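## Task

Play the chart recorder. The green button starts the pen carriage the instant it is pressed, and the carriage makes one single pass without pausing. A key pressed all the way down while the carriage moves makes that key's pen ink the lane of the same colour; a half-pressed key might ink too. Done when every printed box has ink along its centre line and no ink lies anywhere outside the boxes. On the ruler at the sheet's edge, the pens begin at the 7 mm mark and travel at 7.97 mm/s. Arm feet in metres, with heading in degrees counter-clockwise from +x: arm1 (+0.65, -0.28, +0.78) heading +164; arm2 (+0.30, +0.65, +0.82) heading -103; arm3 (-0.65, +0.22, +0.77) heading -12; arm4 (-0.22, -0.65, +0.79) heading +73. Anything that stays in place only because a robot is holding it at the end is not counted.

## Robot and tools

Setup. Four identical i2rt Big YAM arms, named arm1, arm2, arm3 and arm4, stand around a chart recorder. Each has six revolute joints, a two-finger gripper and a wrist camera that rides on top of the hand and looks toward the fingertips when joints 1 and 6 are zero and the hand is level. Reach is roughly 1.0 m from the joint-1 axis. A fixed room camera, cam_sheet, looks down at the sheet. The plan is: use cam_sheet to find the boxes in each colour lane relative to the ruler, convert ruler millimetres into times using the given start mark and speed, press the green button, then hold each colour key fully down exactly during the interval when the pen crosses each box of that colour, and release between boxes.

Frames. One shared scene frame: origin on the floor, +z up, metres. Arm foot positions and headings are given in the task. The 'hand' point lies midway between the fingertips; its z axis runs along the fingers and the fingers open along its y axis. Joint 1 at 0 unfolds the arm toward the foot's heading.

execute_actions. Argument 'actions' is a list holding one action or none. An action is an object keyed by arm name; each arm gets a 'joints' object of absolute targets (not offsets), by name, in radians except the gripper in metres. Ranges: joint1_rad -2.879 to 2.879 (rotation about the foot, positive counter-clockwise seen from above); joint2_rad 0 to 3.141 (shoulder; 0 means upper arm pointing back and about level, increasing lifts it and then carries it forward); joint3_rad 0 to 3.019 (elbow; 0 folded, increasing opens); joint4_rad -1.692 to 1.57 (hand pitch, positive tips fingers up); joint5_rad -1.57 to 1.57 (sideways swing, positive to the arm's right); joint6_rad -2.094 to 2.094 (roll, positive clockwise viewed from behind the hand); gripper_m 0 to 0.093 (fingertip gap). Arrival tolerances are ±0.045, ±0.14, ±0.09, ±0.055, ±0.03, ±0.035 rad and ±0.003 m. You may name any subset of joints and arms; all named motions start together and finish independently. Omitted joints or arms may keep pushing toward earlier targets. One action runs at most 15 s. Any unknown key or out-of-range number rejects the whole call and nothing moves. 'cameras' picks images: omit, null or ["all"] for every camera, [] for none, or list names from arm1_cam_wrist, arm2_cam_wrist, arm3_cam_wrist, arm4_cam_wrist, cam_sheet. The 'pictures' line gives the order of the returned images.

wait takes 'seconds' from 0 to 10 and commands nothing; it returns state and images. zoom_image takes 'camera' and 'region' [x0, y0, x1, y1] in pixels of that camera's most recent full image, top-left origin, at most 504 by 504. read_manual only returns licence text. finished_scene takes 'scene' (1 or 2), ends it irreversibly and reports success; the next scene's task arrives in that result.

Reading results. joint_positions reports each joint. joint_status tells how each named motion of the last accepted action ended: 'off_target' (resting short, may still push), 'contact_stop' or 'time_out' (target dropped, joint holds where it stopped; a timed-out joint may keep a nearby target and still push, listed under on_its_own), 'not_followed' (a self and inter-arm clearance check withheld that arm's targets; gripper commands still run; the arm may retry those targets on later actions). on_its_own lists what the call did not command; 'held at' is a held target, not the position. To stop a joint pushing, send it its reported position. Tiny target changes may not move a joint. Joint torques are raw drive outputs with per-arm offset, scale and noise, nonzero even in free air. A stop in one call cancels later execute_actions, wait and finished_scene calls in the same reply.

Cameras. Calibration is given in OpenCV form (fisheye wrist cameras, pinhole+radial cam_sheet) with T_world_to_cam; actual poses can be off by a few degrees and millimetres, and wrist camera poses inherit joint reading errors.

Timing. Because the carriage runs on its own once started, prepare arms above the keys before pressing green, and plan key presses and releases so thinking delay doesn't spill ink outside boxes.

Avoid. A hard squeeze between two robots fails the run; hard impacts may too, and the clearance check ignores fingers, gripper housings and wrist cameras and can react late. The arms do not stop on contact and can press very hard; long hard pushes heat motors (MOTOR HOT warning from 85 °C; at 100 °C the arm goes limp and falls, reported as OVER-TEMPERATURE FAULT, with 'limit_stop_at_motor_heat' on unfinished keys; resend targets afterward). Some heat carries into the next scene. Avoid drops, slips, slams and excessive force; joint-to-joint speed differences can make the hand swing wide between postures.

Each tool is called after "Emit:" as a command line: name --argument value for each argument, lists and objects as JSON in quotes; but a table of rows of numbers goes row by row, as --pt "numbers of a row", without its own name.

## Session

Emit:
execute_actions --actions '[]'

Scene clock: 0.00 s.
Joint torques (N m, as the arm reports them, + toward a larger angle): no reading
Motor temperatures (°C, as the motors report them): arm1=[24 27 25 26 24 25] | arm2=[26 24 26 24 23 23] | arm3=[24 25 24 26 23 24] | arm4=[27 26 26 23 23 24]
arm1.joint_positions: joint1_rad=-0.604 joint2_rad=+0.640 joint3_rad=+1.390 joint4_rad=-1.397 joint5_rad=-0.270 joint6_rad=+0.503 gripper_m=+0.095
arm1.joint_status: not commanded
arm1.hand: x=+0.4741 y=-0.1303 z=+1.3113 quat_wxyz=(+0.038, +0.719, -0.521, -0.459) (m; scene frame)
arm2.joint_positions: joint1_rad=-0.324 joint2_rad=+0.474 joint3_rad=+1.644 joint4_rad=-1.385 joint5_rad=+0.256 joint6_rad=-0.104 gripper_m=+0.095
arm2.joint_status: not commanded
arm2.hand: x=+0.2033 y=+0.5864 z=+1.4855 quat_wxyz=(-0.188, -0.699, -0.345, +0.597) (m; scene frame)
arm3.joint_positions: joint1_rad=-0.401 joint2_rad=+0.435 joint3_rad=+1.346 joint4_rad=-1.565 joint5_rad=+0.134 joint6_rad=-0.482 gripper_m=+0.094
arm3.joint_status: not commanded
arm3.hand: x=-0.5572 y=+0.1213 z=+1.2739 quat_wxyz=(-0.350, -0.089, -0.890, +0.278) (m; scene frame)
arm4.joint_positions: joint1_rad=+0.024 joint2_rad=+0.414 joint3_rad=+1.437 joint4_rad=-1.377 joint5_rad=-0.276 joint6_rad=-0.752 gripper_m=+0.095
arm4.joint_status: not commanded
arm4.hand: x=-0.2210 y=-0.5147 z=+1.3756 quat_wxyz=(-0.511, +0.734, -0.360, -0.266) (m; scene frame)
pictures: arm1_cam_wrist, arm2_cam_wrist, arm3_cam_wrist, arm4_cam_wrist, cam_sheet
camera_calibration (this result's frames):
arm1_cam_wrist: T_world_to_cam=[[0.708782, 0.446663, -0.546004, 0.433558], [0.440624, -0.884764, -0.151802, -0.12146], [-0.550889, -0.132988, -0.823915, 1.44144], [0, 0, 0, 1]] pos_world=[0.540291, -0.109424, 1.40591]
arm2_cam_wrist: T_world_to_cam=[[-0.712246, 0.680281, 0.172981, -0.510213], [0.434007, 0.620488, -0.653171, 0.522133], [-0.551673, -0.390143, -0.737188, 1.5603], [0, 0, 0, 1]] pos_world=[0.270767, 0.631851, 1.57953]
arm3_cam_wrist: T_world_to_cam=[[-0.360813, -0.830987, 0.423408, -0.638674], [-0.932072, 0.305474, -0.19475, -0.306683], [0.0324949, -0.464915, -0.884759, 1.32581], [0, 0, 0, 1]] pos_world=[-0.559374, 0.179341, 1.38371]
arm4_cam_wrist: T_world_to_cam=[[0.795254, 0.232574, 0.559894, -0.477776], [0.511415, -0.753323, -0.413472, 0.30232], [0.325618, 0.615153, -0.718025, 1.50207], [0, 0, 0, 1]] pos_world=[-0.263757, -0.585137, 1.47103]
Images, in order (width x height): arm1_cam_wrist 504x504, arm2_cam_wrist 504x504, arm3_cam_wrist 504x504, arm4_cam_wrist 504x504, cam_sheet 504x504.

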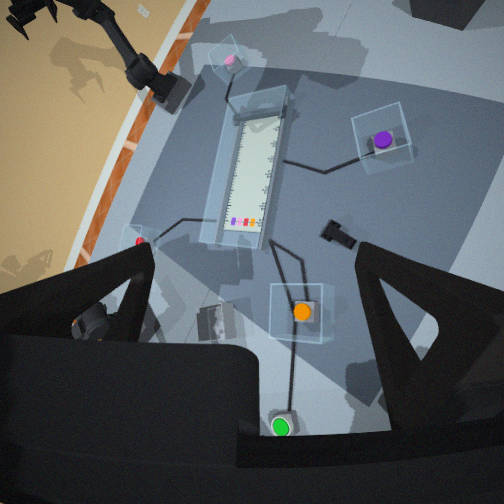

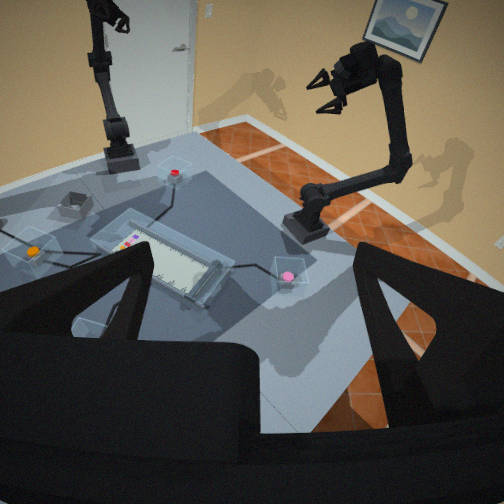

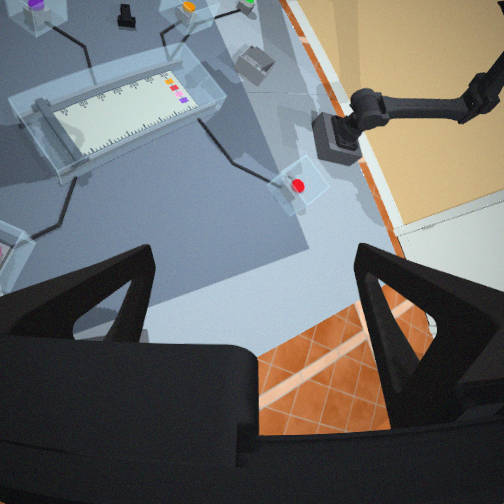

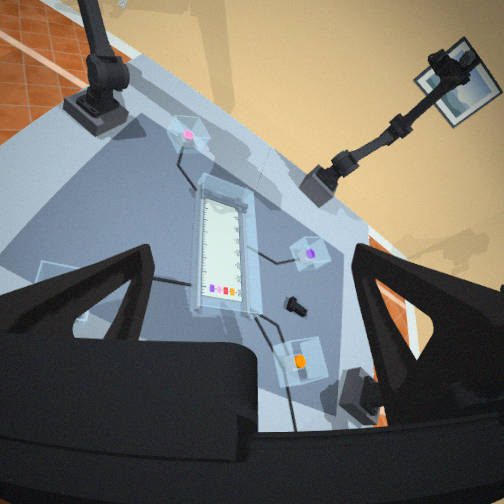

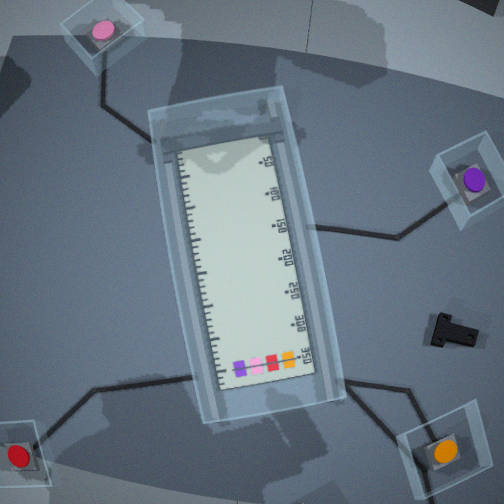

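Emit:
zoom_image --camera "cam_sheet" --region '[190, 270, 330, 410]'

Emit:
zoom_image --camera "cam_sheet" --region '[140, 80, 310, 250]'

Region (190, 270, 330, 410) of cam_sheet's 504x504 image, scaled by 3.600, with more detail than that image has.

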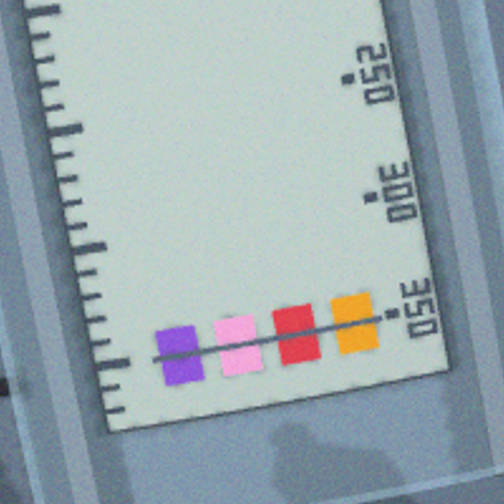

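Region (140, 80, 310, 250) of cam_sheet's 504x504 image, scaled by 2.965, with more detail than that image has.

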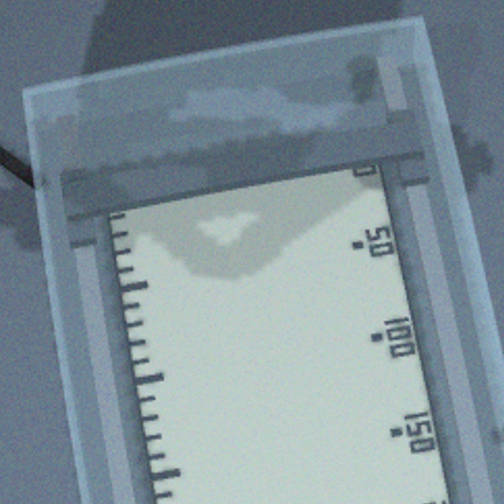

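Emit:
execute_actions --actions '[{"arm1":{"joints":{"joint1_rad":1.11,"joint2_rad":1.355,"joint3_rad":0.89,"joint4_rad":-1.10,"joint5_rad":0,"joint6_rad":0,"gripper_m":0}},"arm2":{"joints":{"joint1_rad":0.20,"joint2_rad":1.705,"joint3_rad":1.185,"joint4_rad":-1.045,"joint5_rad":0,"joint6_rad":0,"gripper_m":0}},"arm3":{"joints":{"joint1_rad":0.637,"joint2_rad":1.24,"joint3_rad":0.825,"joint4_rad":-1.155,"joint5_rad":0,"joint6_rad":0,"gripper_m":0}},"arm4":{"joints":{"joint1_rad":0.84,"joint2_rad":1.28,"joint3_rad":0.82,"joint4_rad":-1.105,"joint5_rad":0,"joint6_rad":0,"gripper_m":0}}}]' --cameras '["arm1_cam_wrist", "arm2_cam_wrist", "arm3_cam_wrist", "arm4_cam_wrist"]'

Scene clock: 7.30 s.
Joint torques (N m, as the arm reports them, + toward a larger angle): arm1=[-1.54 -8.07  8.19  0.46 -0.07 -0.09] | arm2=[ -0.32 -12.77   8.64   0.17  -0.05   0.18] | arm3=[-0.58 -6.78  9.13  1.06 -0.08  0.09] | arm4=[ 0.56 -4.88  9.    0.49 -0.06  0.18]
Motor temperatures (°C, as the motors report them): arm1=[24 27 26 26 24 25] | arm2=[26 24 27 24 23 23] | arm3=[24 25 25 26 23 24] | arm4=[27 26 27 23 23 24]
arm1.joint_positions: joint1_rad=+1.109 joint2_rad=+1.344 joint3_rad=+0.887 joint4_rad=-1.101 joint5_rad=+0.000 joint6_rad=+0.011 gripper_m=+0.001
arm1.joint_status: all done
arm1.hand: x=+0.4154 y=-0.5368 z=+0.8863 quat_wxyz=(+0.002, +0.917, +0.398, -0.010) (m; scene frame)
arm2.joint_positions: joint1_rad=+0.205 joint2_rad=+1.702 joint3_rad=+1.167 joint4_rad=-1.049 joint5_rad=+0.001 joint6_rad=-0.012 gripper_m=+0.001
arm2.joint_status: all done
arm2.hand: x=+0.2900 y=+0.1858 z=+0.8781 quat_wxyz=(+0.002, -0.709, -0.705, -0.009) (m; scene frame)
arm3.joint_positions: joint1_rad=+0.638 joint2_rad=+1.229 joint3_rad=+0.812 joint4_rad=-1.162 joint5_rad=+0.000 joint6_rad=-0.012 gripper_m=+0.000
arm3.joint_status: all done
arm3.hand: x=-0.3721 y=+0.3461 z=+0.8816 quat_wxyz=(-0.001, +0.218, -0.976, +0.000) (m; scene frame)
arm4.joint_positions: joint1_rad=+0.840 joint2_rad=+1.262 joint3_rad=+0.799 joint4_rad=-1.104 joint5_rad=-0.002 joint6_rad=-0.012 gripper_m=+0.001
arm4.joint_status: all done
arm4.hand: x=-0.3802 y=-0.3802 z=+0.8852 quat_wxyz=(+0.005, +0.873, -0.487, -0.009) (m; scene frame)
pictures: arm1_cam_wrist, arm2_cam_wrist, arm3_cam_wrist, arm4_cam_wrist
camera_calibration (this result's frames):
arm1_cam_wrist: T_world_to_cam=[[-0.720866, 0.693068, -0.00310253, 0.669654], [0.563897, 0.589105, 0.57877, -0.427269], [0.402955, 0.415466, -0.815485, 0.89553], [0, 0, 0, 1]] pos_world=[0.362808, -0.584472, 0.979659]
arm2_cam_wrist: T_world_to_cam=[[-0.999655, -0.0201086, -0.0168875, 0.309311], [-0.0262119, 0.802709, 0.595794, -0.660803], [0.00157519, 0.596031, -0.80296, 0.718177], [0, 0, 0, 1]] pos_world=[0.290752, 0.108597, 0.975593]
arm3_cam_wrist: T_world_to_cam=[[0.414016, -0.910266, -0.00249299, 0.472292], [-0.737359, -0.336976, 0.585448, -0.672256], [-0.533754, -0.240547, -0.810706, 0.723555], [0, 0, 0, 1]] pos_world=[-0.305031, 0.377426, 0.981339]
arm4_cam_wrist: T_world_to_cam=[[0.846397, 0.531698, -0.0301708, 0.547578], [0.450445, -0.684529, 0.573165, -0.588101], [0.284098, -0.498716, -0.818884, 0.769071], [0, 0, 0, 1]] pos_world=[-0.417052, -0.31017, 0.98338]
Images, in order (width x height): arm1_cam_wrist 504x504, arm2_cam_wrist 504x504, arm3_cam_wrist 504x504, arm4_cam_wrist 504x504.

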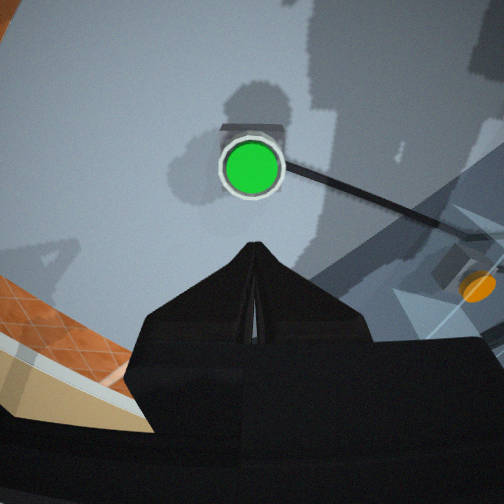

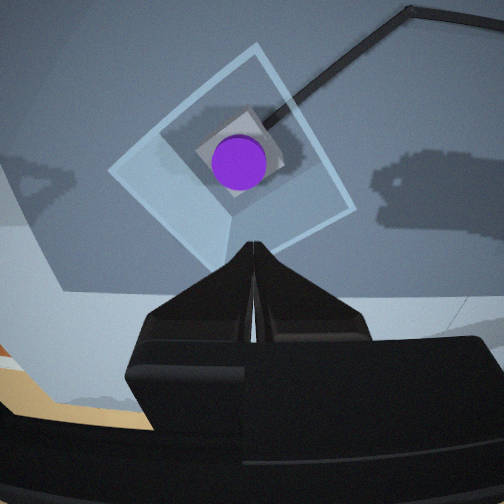

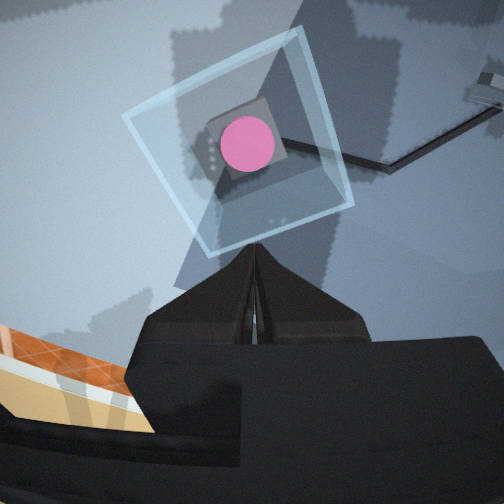

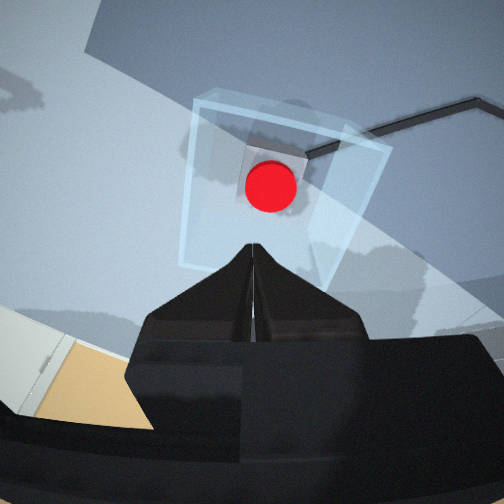

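Emit:
zoom_image --camera "arm1_cam_wrist" --region '[200, 110, 310, 220]'

Emit:
zoom_image --camera "arm1_cam_wrist" --region '[384, 200, 504, 340]'

Region (200, 110, 310, 220) of arm1_cam_wrist's 504x504 image, scaled by 4.582, with more detail than that image has.

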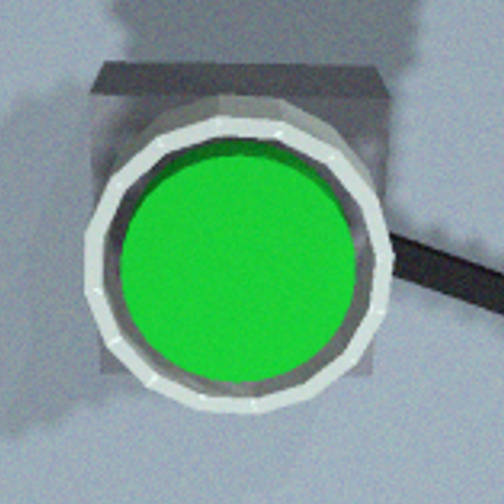

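Region (384, 200, 504, 340) of arm1_cam_wrist's 504x504 image, scaled by 3.600, with more detail than that image has; it fills the left 432 columns of this view, and the rest is white.

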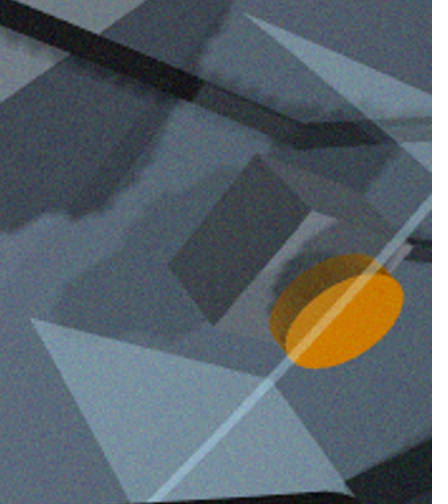

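Emit:
execute_actions --actions '[]' --cameras '[]'

Emit:
execute_actions --actions '[{"arm1":{"joints":{"joint1_rad":1.116,"joint2_rad":1.707,"joint3_rad":0.853,"joint4_rad":-0.904}},"arm2":{"joints":{"joint1_rad":0.232,"joint2_rad":1.862,"joint4_rad":-0.892}},"arm3":{"joints":{"joint1_rad":0.657,"joint2_rad":1.432,"joint3_rad":0.768,"joint4_rad":-0.89}},"arm4":{"joints":{"joint1_rad":0.811,"joint2_rad":1.41,"joint3_rad":0.715,"joint4_rad":-0.862}}}]' --cameras '["arm1_cam_wrist"]'

Emit:
execute_actions --actions '[{"arm1":{"joints":{"joint2_rad":1.59}}}]' --cameras '["arm2_cam_wrist", "arm3_cam_wrist", "arm4_cam_wrist", "cam_sheet"]'

Scene clock: 12.67 s.
Joint torques (N m, as the arm reports them, + toward a larger angle): arm1=[-1.71 -7.93  8.13  0.48 -0.06 -0.07] | arm2=[ -0.31 -12.83   8.66   0.16  -0.05   0.18] | arm3=[-0.47 -7.05  9.12  0.93 -0.06  0.1 ] | arm4=[ 0.45 -4.96  8.95  0.45 -0.05  0.17]
Motor temperatures (°C, as the motors report them): arm1=[24 27 26 26 24 25] | arm2=[26 25 27 24 23 23] | arm3=[24 25 26 26 23 24] | arm4=[27 26 28 23 23 24]
arm1.joint_positions: joint1_rad=+1.109 joint2_rad=+1.344 joint3_rad=+0.887 joint4_rad=-1.101 joint5_rad=+0.000 joint6_rad=+0.011 gripper_m=+0.001
arm1.joint_status: all done
arm1.hand: x=+0.4154 y=-0.5368 z=+0.8863 quat_wxyz=(+0.002, +0.917, +0.398, -0.010) (m; scene frame)
arm2.joint_positions: joint1_rad=+0.205 joint2_rad=+1.702 joint3_rad=+1.167 joint4_rad=-1.049 joint5_rad=+0.001 joint6_rad=-0.012 gripper_m=+0.001
arm2.joint_status: all done
arm2.hand: x=+0.2900 y=+0.1858 z=+0.8781 quat_wxyz=(+0.002, -0.709, -0.705, -0.009) (m; scene frame)
arm3.joint_positions: joint1_rad=+0.638 joint2_rad=+1.229 joint3_rad=+0.812 joint4_rad=-1.162 joint5_rad=+0.000 joint6_rad=-0.012 gripper_m=+0.000
arm3.joint_status: all done
arm3.hand: x=-0.3721 y=+0.3461 z=+0.8816 quat_wxyz=(-0.001, +0.218, -0.976, +0.000) (m; scene frame)
arm4.joint_positions: joint1_rad=+0.840 joint2_rad=+1.262 joint3_rad=+0.799 joint4_rad=-1.104 joint5_rad=-0.002 joint6_rad=-0.011 gripper_m=+0.001
arm4.joint_status: all done
arm4.hand: x=-0.3802 y=-0.3802 z=+0.8852 quat_wxyz=(+0.005, +0.873, -0.488, -0.009) (m; scene frame)
pictures: none
No camera images: the call's "cameras" was empty. Leave "cameras" out to get every camera's image.

Scene clock: 13.67 s.
Joint torques (N m, as the arm reports them, + toward a larger angle): arm1=[-1.29 -8.24  4.8   0.37 -0.05 -0.06] | arm2=[  0.3  -15.37   7.72   0.33  -0.05   0.18] | arm3=[  0.19 -11.27   7.14   1.08  -0.08   0.08] | arm4=[ 0.22 -7.3   7.19  0.78 -0.05  0.19]
Motor temperatures (°C, as the motors report them): arm1=[24 27 26 26 24 25] | arm2=[26 25 28 24 23 23] | arm3=[24 25 26 26 23 24] | arm4=[27 26 28 23 23 24]
arm1.joint_positions: joint1_rad=+1.109 joint2_rad=+1.665 joint3_rad=+0.870 joint4_rad=-0.912 joint5_rad=+0.000 joint6_rad=+0.011 gripper_m=+0.001
arm1.joint_status: all done
arm1.hand: x=+0.4072 y=-0.5449 z=+0.7707 quat_wxyz=(-0.028, +0.916, +0.397, +0.057) (m; scene frame)
arm2.joint_positions: joint1_rad=+0.229 joint2_rad=+1.872 joint3_rad=+1.167 joint4_rad=-0.900 joint5_rad=+0.001 joint6_rad=-0.012 gripper_m=+0.001
arm2.joint_status: all done
arm2.hand: x=+0.3019 y=+0.1685 z=+0.8002 quat_wxyz=(+0.009, -0.701, -0.713, -0.016) (m; scene frame)
arm3.joint_positions: joint1_rad=+0.651 joint2_rad=+1.439 joint3_rad=+0.767 joint4_rad=-0.899 joint5_rad=+0.000 joint6_rad=-0.011 gripper_m=+0.000
arm3.joint_status: all done
arm3.hand: x=-0.3443 y=+0.3636 z=+0.8032 quat_wxyz=(-0.005, +0.224, -0.975, -0.001) (m; scene frame)
arm4.joint_positions: joint1_rad=+0.817 joint2_rad=+1.415 joint3_rad=+0.703 joint4_rad=-0.871 joint5_rad=-0.002 joint6_rad=-0.011 gripper_m=+0.001
arm4.joint_status: all done
arm4.hand: x=-0.3762 y=-0.3750 z=+0.8093 quat_wxyz=(+0.009, +0.867, -0.497, -0.002) (m; scene frame)
pictures: arm1_cam_wrist
camera_calibration (this result's frames):
arm1_cam_wrist: T_world_to_cam=[[-0.720204, 0.693762, 0.000710762, 0.66615], [0.500367, 0.518728, 0.69322, -0.451676], [0.480561, 0.499616, -0.720725, 0.74918], [0, 0, 0, 1]] pos_world=[0.345741, -0.602154, 0.852591]
Images, in order (width x height): arm1_cam_wrist 504x504.

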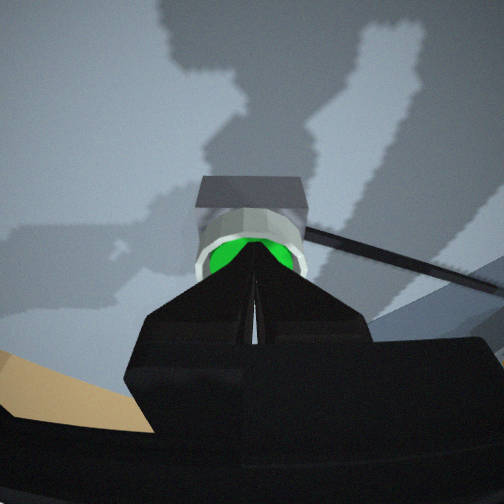

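Scene clock: 14.53 s.
Joint torques (N m, as the arm reports them, + toward a larger angle): arm1=[ -1.34 -11.58   6.16   0.6   -0.05  -0.07] | arm2=[  0.34 -15.24   7.84   0.33  -0.05   0.18] | arm3=[  0.26 -11.19   7.02   1.17  -0.06   0.05] | arm4=[ 0.19 -7.35  7.19  0.81 -0.06  0.18]
Motor temperatures (°C, as the motors report them): arm1=[24 27 26 26 24 25] | arm2=[26 25 28 24 23 23] | arm3=[24 25 26 26 23 24] | arm4=[27 26 28 23 23 24]
arm1.joint_positions: joint1_rad=+1.109 joint2_rad=+1.595 joint3_rad=+0.860 joint4_rad=-0.912 joint5_rad=+0.000 joint6_rad=+0.011 gripper_m=+0.001
arm1.joint_status: all done
arm1.hand: x=+0.4044 y=-0.5482 z=+0.7923 quat_wxyz=(-0.016, +0.917, +0.398, +0.030) (m; scene frame)
arm2.joint_positions: joint1_rad=+0.229 joint2_rad=+1.872 joint3_rad=+1.167 joint4_rad=-0.900 joint5_rad=+0.001 joint6_rad=-0.012 gripper_m=+0.001
arm2.joint_status: not commanded
arm2.hand: x=+0.3019 y=+0.1685 z=+0.8002 quat_wxyz=(+0.009, -0.701, -0.713, -0.016) (m; scene frame)
arm3.joint_positions: joint1_rad=+0.651 joint2_rad=+1.439 joint3_rad=+0.767 joint4_rad=-0.899 joint5_rad=+0.000 joint6_rad=-0.011 gripper_m=+0.000
arm3.joint_status: not commanded
arm3.hand: x=-0.3443 y=+0.3636 z=+0.8032 quat_wxyz=(-0.005, +0.224, -0.975, -0.001) (m; scene frame)
arm4.joint_positions: joint1_rad=+0.817 joint2_rad=+1.415 joint3_rad=+0.703 joint4_rad=-0.871 joint5_rad=-0.002 joint6_rad=-0.011 gripper_m=+0.001
arm4.joint_status: not commanded
arm4.hand: x=-0.3762 y=-0.3750 z=+0.8093 quat_wxyz=(+0.009, +0.867, -0.497, -0.002) (m; scene frame)
pictures: arm2_cam_wrist, arm3_cam_wrist, arm4_cam_wrist, cam_sheet
camera_calibration (this result's frames):
arm2_cam_wrist: T_world_to_cam=[[-0.99889, -0.0436113, -0.0177793, 0.324016], [-0.0453507, 0.788872, 0.612882, -0.605767], [-0.012703, 0.613008, -0.789975, 0.656991], [0, 0, 0, 1]] pos_world=[0.30453, 0.089263, 0.89603]
arm3_cam_wrist: T_world_to_cam=[[0.425457, -0.904975, -0.0023754, 0.478421], [-0.736707, -0.347871, 0.579869, -0.591367], [-0.525594, -0.24496, -0.814706, 0.686715], [0, 0, 0, 1]] pos_world=[-0.278279, 0.395457, 0.903523]
arm4_cam_wrist: T_world_to_cam=[[0.858661, 0.511627, -0.0306457, 0.536623], [0.429723, -0.686034, 0.587108, -0.562408], [0.279356, -0.517296, -0.808928, 0.691525], [0, 0, 0, 1]] pos_world=[-0.41228, -0.302659, 0.906034]
Images, in order (width x height): arm2_cam_wrist 504x504, arm3_cam_wrist 504x504, arm4_cam_wrist 504x504, cam_sheet 504x504.

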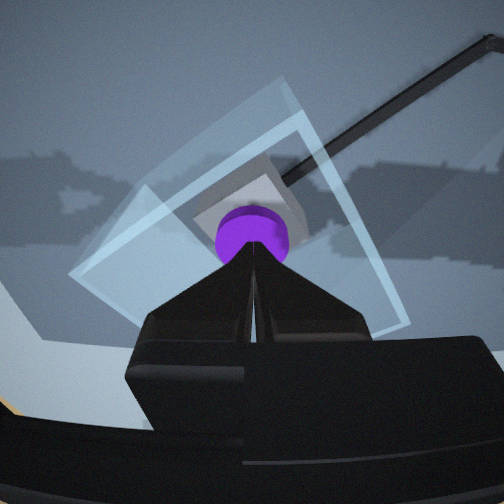

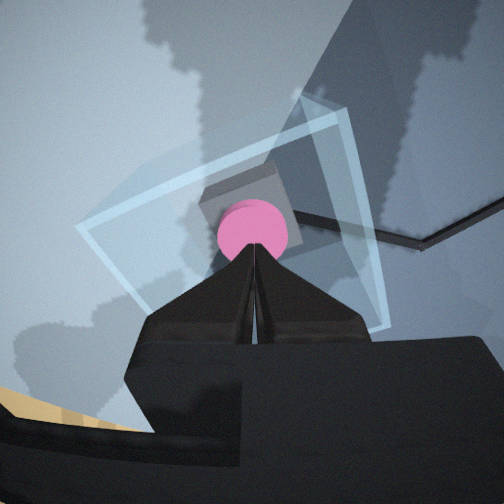

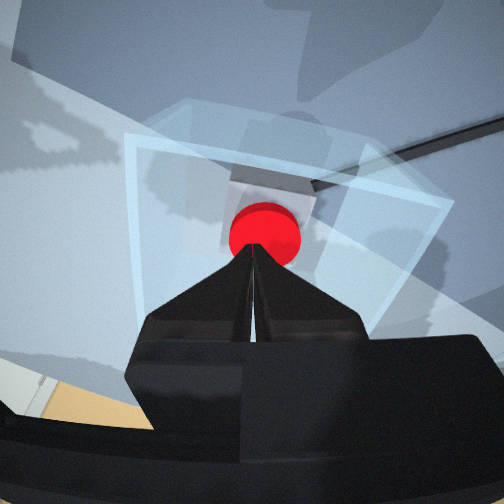

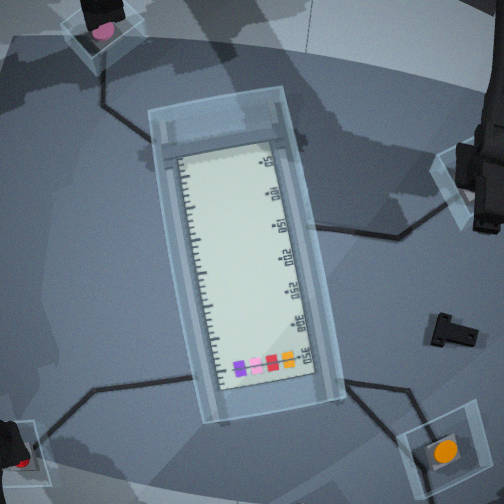

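Emit:
execute_actions --actions '[{"arm1":{"joints":{"joint1_rad":0.236,"joint2_rad":1.295,"joint3_rad":0.79,"joint4_rad":-0.905}},"arm4":{"joints":{"joint1_rad":0.795}}}]' --cameras '["arm1_cam_wrist", "cam_sheet"]'

Emit:
zoom_image --camera "cam_sheet" --region '[140, 80, 310, 250]'

Scene clock: 16.53 s.
Joint torques (N m, as the arm reports them, + toward a larger angle): arm1=[-1.88 -7.92  8.23  0.89 -0.08 -0.06] | arm2=[  0.36 -15.47   7.82   0.33  -0.05   0.18] | arm3=[ -0.08 -10.97   7.1    1.17  -0.08   0.06] | arm4=[ 0.04 -7.44  7.17  0.79 -0.04  0.18]
Motor temperatures (°C, as the motors report them): arm1=[24 28 26 26 24 25] | arm2=[26 25 28 24 23 23] | arm3=[24 25 26 26 23 24] | arm4=[27 26 28 23 23 24]
arm1.joint_positions: joint1_rad=+0.238 joint2_rad=+1.285 joint3_rad=+0.787 joint4_rad=-0.909 joint5_rad=+0.000 joint6_rad=+0.011 gripper_m=+0.001
arm1.joint_status: all done
arm1.hand: x=+0.2951 y=-0.2648 z=+0.8743 quat_wxyz=(+0.000, +0.996, -0.026, -0.086) (m; scene frame)
arm2.joint_positions: joint1_rad=+0.229 joint2_rad=+1.872 joint3_rad=+1.167 joint4_rad=-0.900 joint5_rad=+0.001 joint6_rad=-0.012 gripper_m=+0.001
arm2.joint_status: not commanded
arm2.hand: x=+0.3019 y=+0.1685 z=+0.8002 quat_wxyz=(+0.009, -0.701, -0.713, -0.016) (m; scene frame)
arm3.joint_positions: joint1_rad=+0.651 joint2_rad=+1.439 joint3_rad=+0.767 joint4_rad=-0.899 joint5_rad=+0.000 joint6_rad=-0.011 gripper_m=+0.000
arm3.joint_status: not commanded
arm3.hand: x=-0.3443 y=+0.3636 z=+0.8032 quat_wxyz=(-0.005, +0.224, -0.975, -0.001) (m; scene frame)
arm4.joint_positions: joint1_rad=+0.802 joint2_rad=+1.415 joint3_rad=+0.703 joint4_rad=-0.871 joint5_rad=-0.002 joint6_rad=-0.011 gripper_m=+0.001
arm4.joint_status: all done
arm4.hand: x=-0.3721 y=-0.3727 z=+0.8092 quat_wxyz=(+0.009, +0.864, -0.504, -0.002) (m; scene frame)
pictures: arm1_cam_wrist, cam_sheet
camera_calibration (this result's frames):
arm1_cam_wrist: T_world_to_cam=[[0.0635319, 0.997879, -0.014199, 0.253347], [0.892341, -0.0504303, 0.448536, -0.665172], [0.446869, -0.0411667, -0.893652, 0.755636], [0, 0, 0, 1]] pos_world=[0.239795, -0.255247, 0.977227]
Images, in order (width x height): arm1_cam_wrist 504x504, cam_sheet 504x504.

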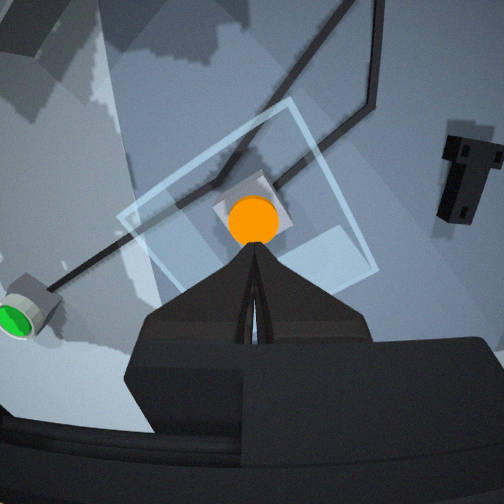

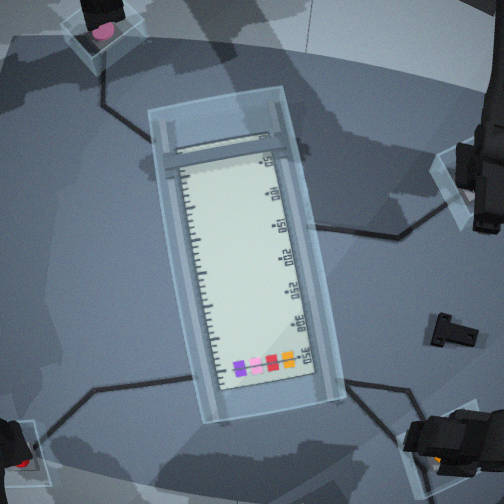

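Region (140, 80, 310, 250) of cam_sheet's 504x504 image, scaled by 2.965, with more detail than that image has.

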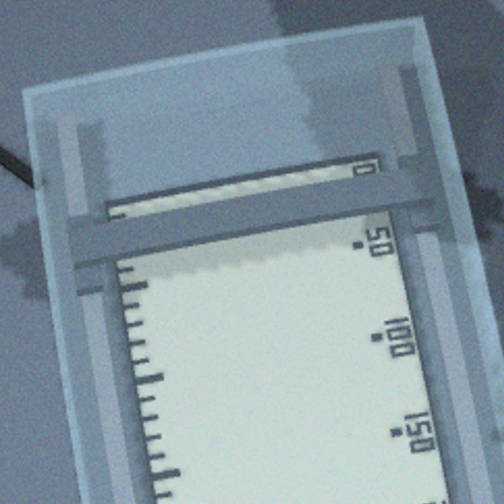

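Emit:
execute_actions --actions '[]' --cameras '["arm2_cam_wrist", "arm3_cam_wrist", "arm4_cam_wrist"]'

Emit:
zoom_image --camera "arm4_cam_wrist" --region '[200, 180, 312, 292]'

Emit:
zoom_image --camera "arm3_cam_wrist" --region '[200, 180, 312, 292]'

Emit:
zoom_image --camera "arm2_cam_wrist" --region '[200, 180, 312, 292]'

Scene clock: 17.77 s.
Joint torques (N m, as the arm reports them, + toward a larger angle): arm1=[-2.08 -7.57  8.19  0.91 -0.07 -0.05] | arm2=[  0.33 -15.44   7.83   0.33  -0.05   0.18] | arm3=[  0.39 -11.02   7.1    1.14  -0.08   0.07] | arm4=[ 0.12 -7.41  7.2   0.79 -0.05  0.18]
Motor temperatures (°C, as the motors report them): arm1=[24 28 26 26 24 25] | arm2=[26 25 28 24 23 23] | arm3=[24 25 26 26 23 24] | arm4=[27 26 28 23 23 24]
arm1.joint_positions: joint1_rad=+0.238 joint2_rad=+1.285 joint3_rad=+0.787 joint4_rad=-0.909 joint5_rad=+0.000 joint6_rad=+0.011 gripper_m=+0.001
arm1.joint_status: all done
arm1.hand: x=+0.2951 y=-0.2648 z=+0.8743 quat_wxyz=(+0.000, +0.996, -0.026, -0.086) (m; scene frame)
arm2.joint_positions: joint1_rad=+0.229 joint2_rad=+1.872 joint3_rad=+1.167 joint4_rad=-0.900 joint5_rad=+0.001 joint6_rad=-0.012 gripper_m=+0.001
arm2.joint_status: not commanded
arm2.hand: x=+0.3019 y=+0.1685 z=+0.8002 quat_wxyz=(+0.009, -0.701, -0.713, -0.016) (m; scene frame)
arm3.joint_positions: joint1_rad=+0.651 joint2_rad=+1.439 joint3_rad=+0.767 joint4_rad=-0.899 joint5_rad=+0.000 joint6_rad=-0.011 gripper_m=+0.000
arm3.joint_status: not commanded
arm3.hand: x=-0.3443 y=+0.3636 z=+0.8032 quat_wxyz=(-0.005, +0.224, -0.975, -0.001) (m; scene frame)
arm4.joint_positions: joint1_rad=+0.802 joint2_rad=+1.415 joint3_rad=+0.703 joint4_rad=-0.871 joint5_rad=-0.002 joint6_rad=-0.011 gripper_m=+0.001
arm4.joint_status: all done
arm4.hand: x=-0.3721 y=-0.3727 z=+0.8092 quat_wxyz=(+0.009, +0.864, -0.504, -0.002) (m; scene frame)
pictures: arm2_cam_wrist, arm3_cam_wrist, arm4_cam_wrist
camera_calibration (this result's frames):
arm2_cam_wrist: T_world_to_cam=[[-0.99889, -0.0436113, -0.0177793, 0.324016], [-0.0453507, 0.788872, 0.612882, -0.605767], [-0.012703, 0.613008, -0.789975, 0.656991], [0, 0, 0, 1]] pos_world=[0.30453, 0.089263, 0.89603]
arm3_cam_wrist: T_world_to_cam=[[0.425457, -0.904975, -0.0023754, 0.478421], [-0.736707, -0.347871, 0.579869, -0.591367], [-0.525594, -0.24496, -0.814706, 0.686715], [0, 0, 0, 1]] pos_world=[-0.278279, 0.395457, 0.903523]
arm4_cam_wrist: T_world_to_cam=[[0.866177, 0.498791, -0.0307342, 0.530003], [0.419449, -0.692209, 0.58729, -0.568825], [0.27166, -0.521589, -0.808793, 0.686935], [0, 0, 0, 1]] pos_world=[-0.407096, -0.299809, 0.905943]
Images, in order (width x height): arm2_cam_wrist 504x504, arm3_cam_wrist 504x504, arm4_cam_wrist 504x504.

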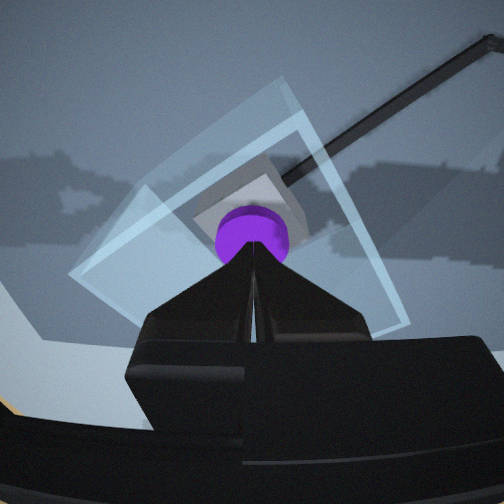

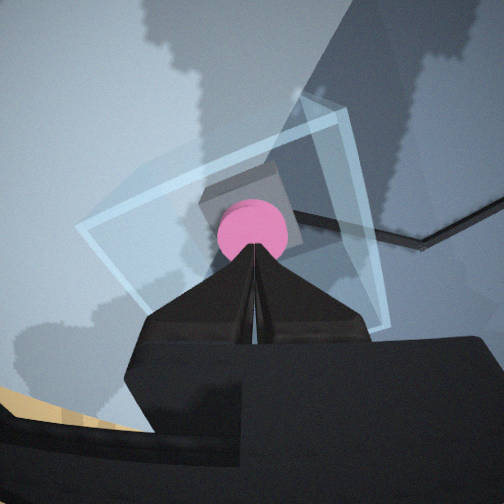

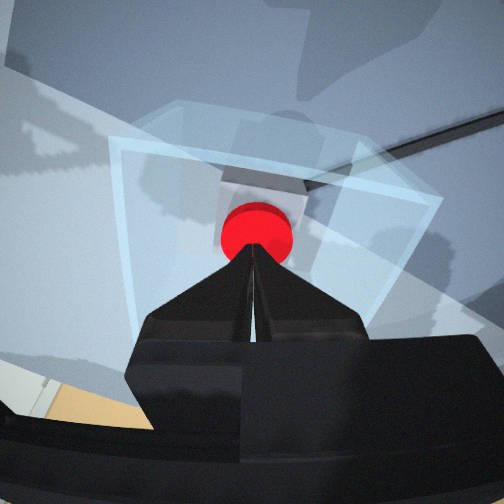

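Region (200, 180, 312, 292) of arm4_cam_wrist's 504x504 image, scaled by 4.500, with more detail than that image has.

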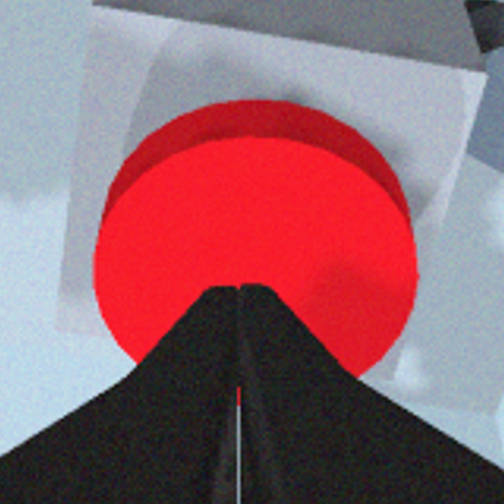

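Region (200, 180, 312, 292) of arm3_cam_wrist's 504x504 image, scaled by 4.500, with more detail than that image has.

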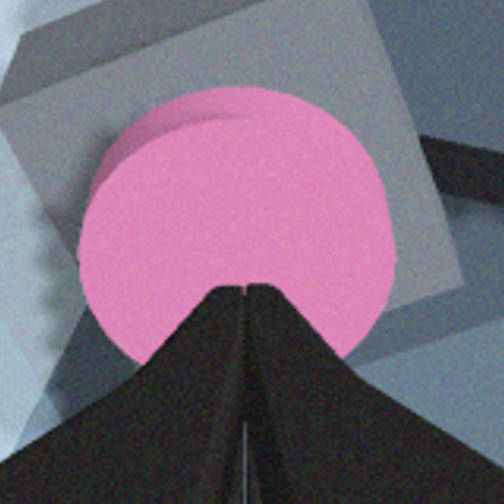

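Region (200, 180, 312, 292) of arm2_cam_wrist's 504x504 image, scaled by 4.500, with more detail than that image has.

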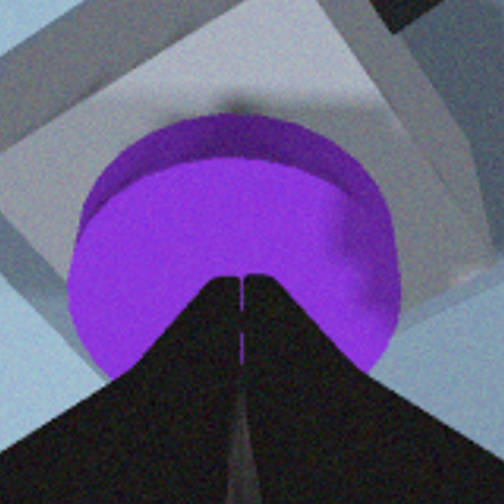

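Emit:
execute_actions --actions '[]' --cameras '[]'

Scene clock: 18.53 s.
Joint torques (N m, as the arm reports them, + toward a larger angle): arm1=[-1.92 -7.6   8.16  0.88 -0.07 -0.07] | arm2=[  0.32 -15.5    7.82   0.32  -0.05   0.18] | arm3=[  0.15 -11.37   7.05   1.17  -0.06   0.04] | arm4=[ 0.05 -7.38  7.17  0.77 -0.05  0.18]
Motor temperatures (°C, as the motors report them): arm1=[24 28 26 26 24 25] | arm2=[26 25 28 24 23 23] | arm3=[24 25 26 26 23 24] | arm4=[27 26 28 23 23 24]
arm1.joint_positions: joint1_rad=+0.238 joint2_rad=+1.285 joint3_rad=+0.787 joint4_rad=-0.909 joint5_rad=+0.000 joint6_rad=+0.011 gripper_m=+0.001
arm1.joint_status: all done
arm1.hand: x=+0.2951 y=-0.2648 z=+0.8743 quat_wxyz=(+0.000, +0.996, -0.026, -0.086) (m; scene frame)
arm2.joint_positions: joint1_rad=+0.229 joint2_rad=+1.872 joint3_rad=+1.167 joint4_rad=-0.900 joint5_rad=+0.001 joint6_rad=-0.012 gripper_m=+0.001
arm2.joint_status: not commanded
arm2.hand: x=+0.3019 y=+0.1685 z=+0.8002 quat_wxyz=(+0.009, -0.701, -0.713, -0.016) (m; scene frame)
arm3.joint_positions: joint1_rad=+0.651 joint2_rad=+1.439 joint3_rad=+0.767 joint4_rad=-0.899 joint5_rad=+0.000 joint6_rad=-0.011 gripper_m=+0.000
arm3.joint_status: not commanded
arm3.hand: x=-0.3443 y=+0.3636 z=+0.8032 quat_wxyz=(-0.005, +0.224, -0.975, -0.001) (m; scene frame)
arm4.joint_positions: joint1_rad=+0.802 joint2_rad=+1.415 joint3_rad=+0.703 joint4_rad=-0.871 joint5_rad=-0.002 joint6_rad=-0.011 gripper_m=+0.001
arm4.joint_status: all done
arm4.hand: x=-0.3721 y=-0.3727 z=+0.8092 quat_wxyz=(+0.009, +0.864, -0.504, -0.002) (m; scene frame)
pictures: none
No camera images: the call's "cameras" was empty. Leave "cameras" out to get every camera's image.


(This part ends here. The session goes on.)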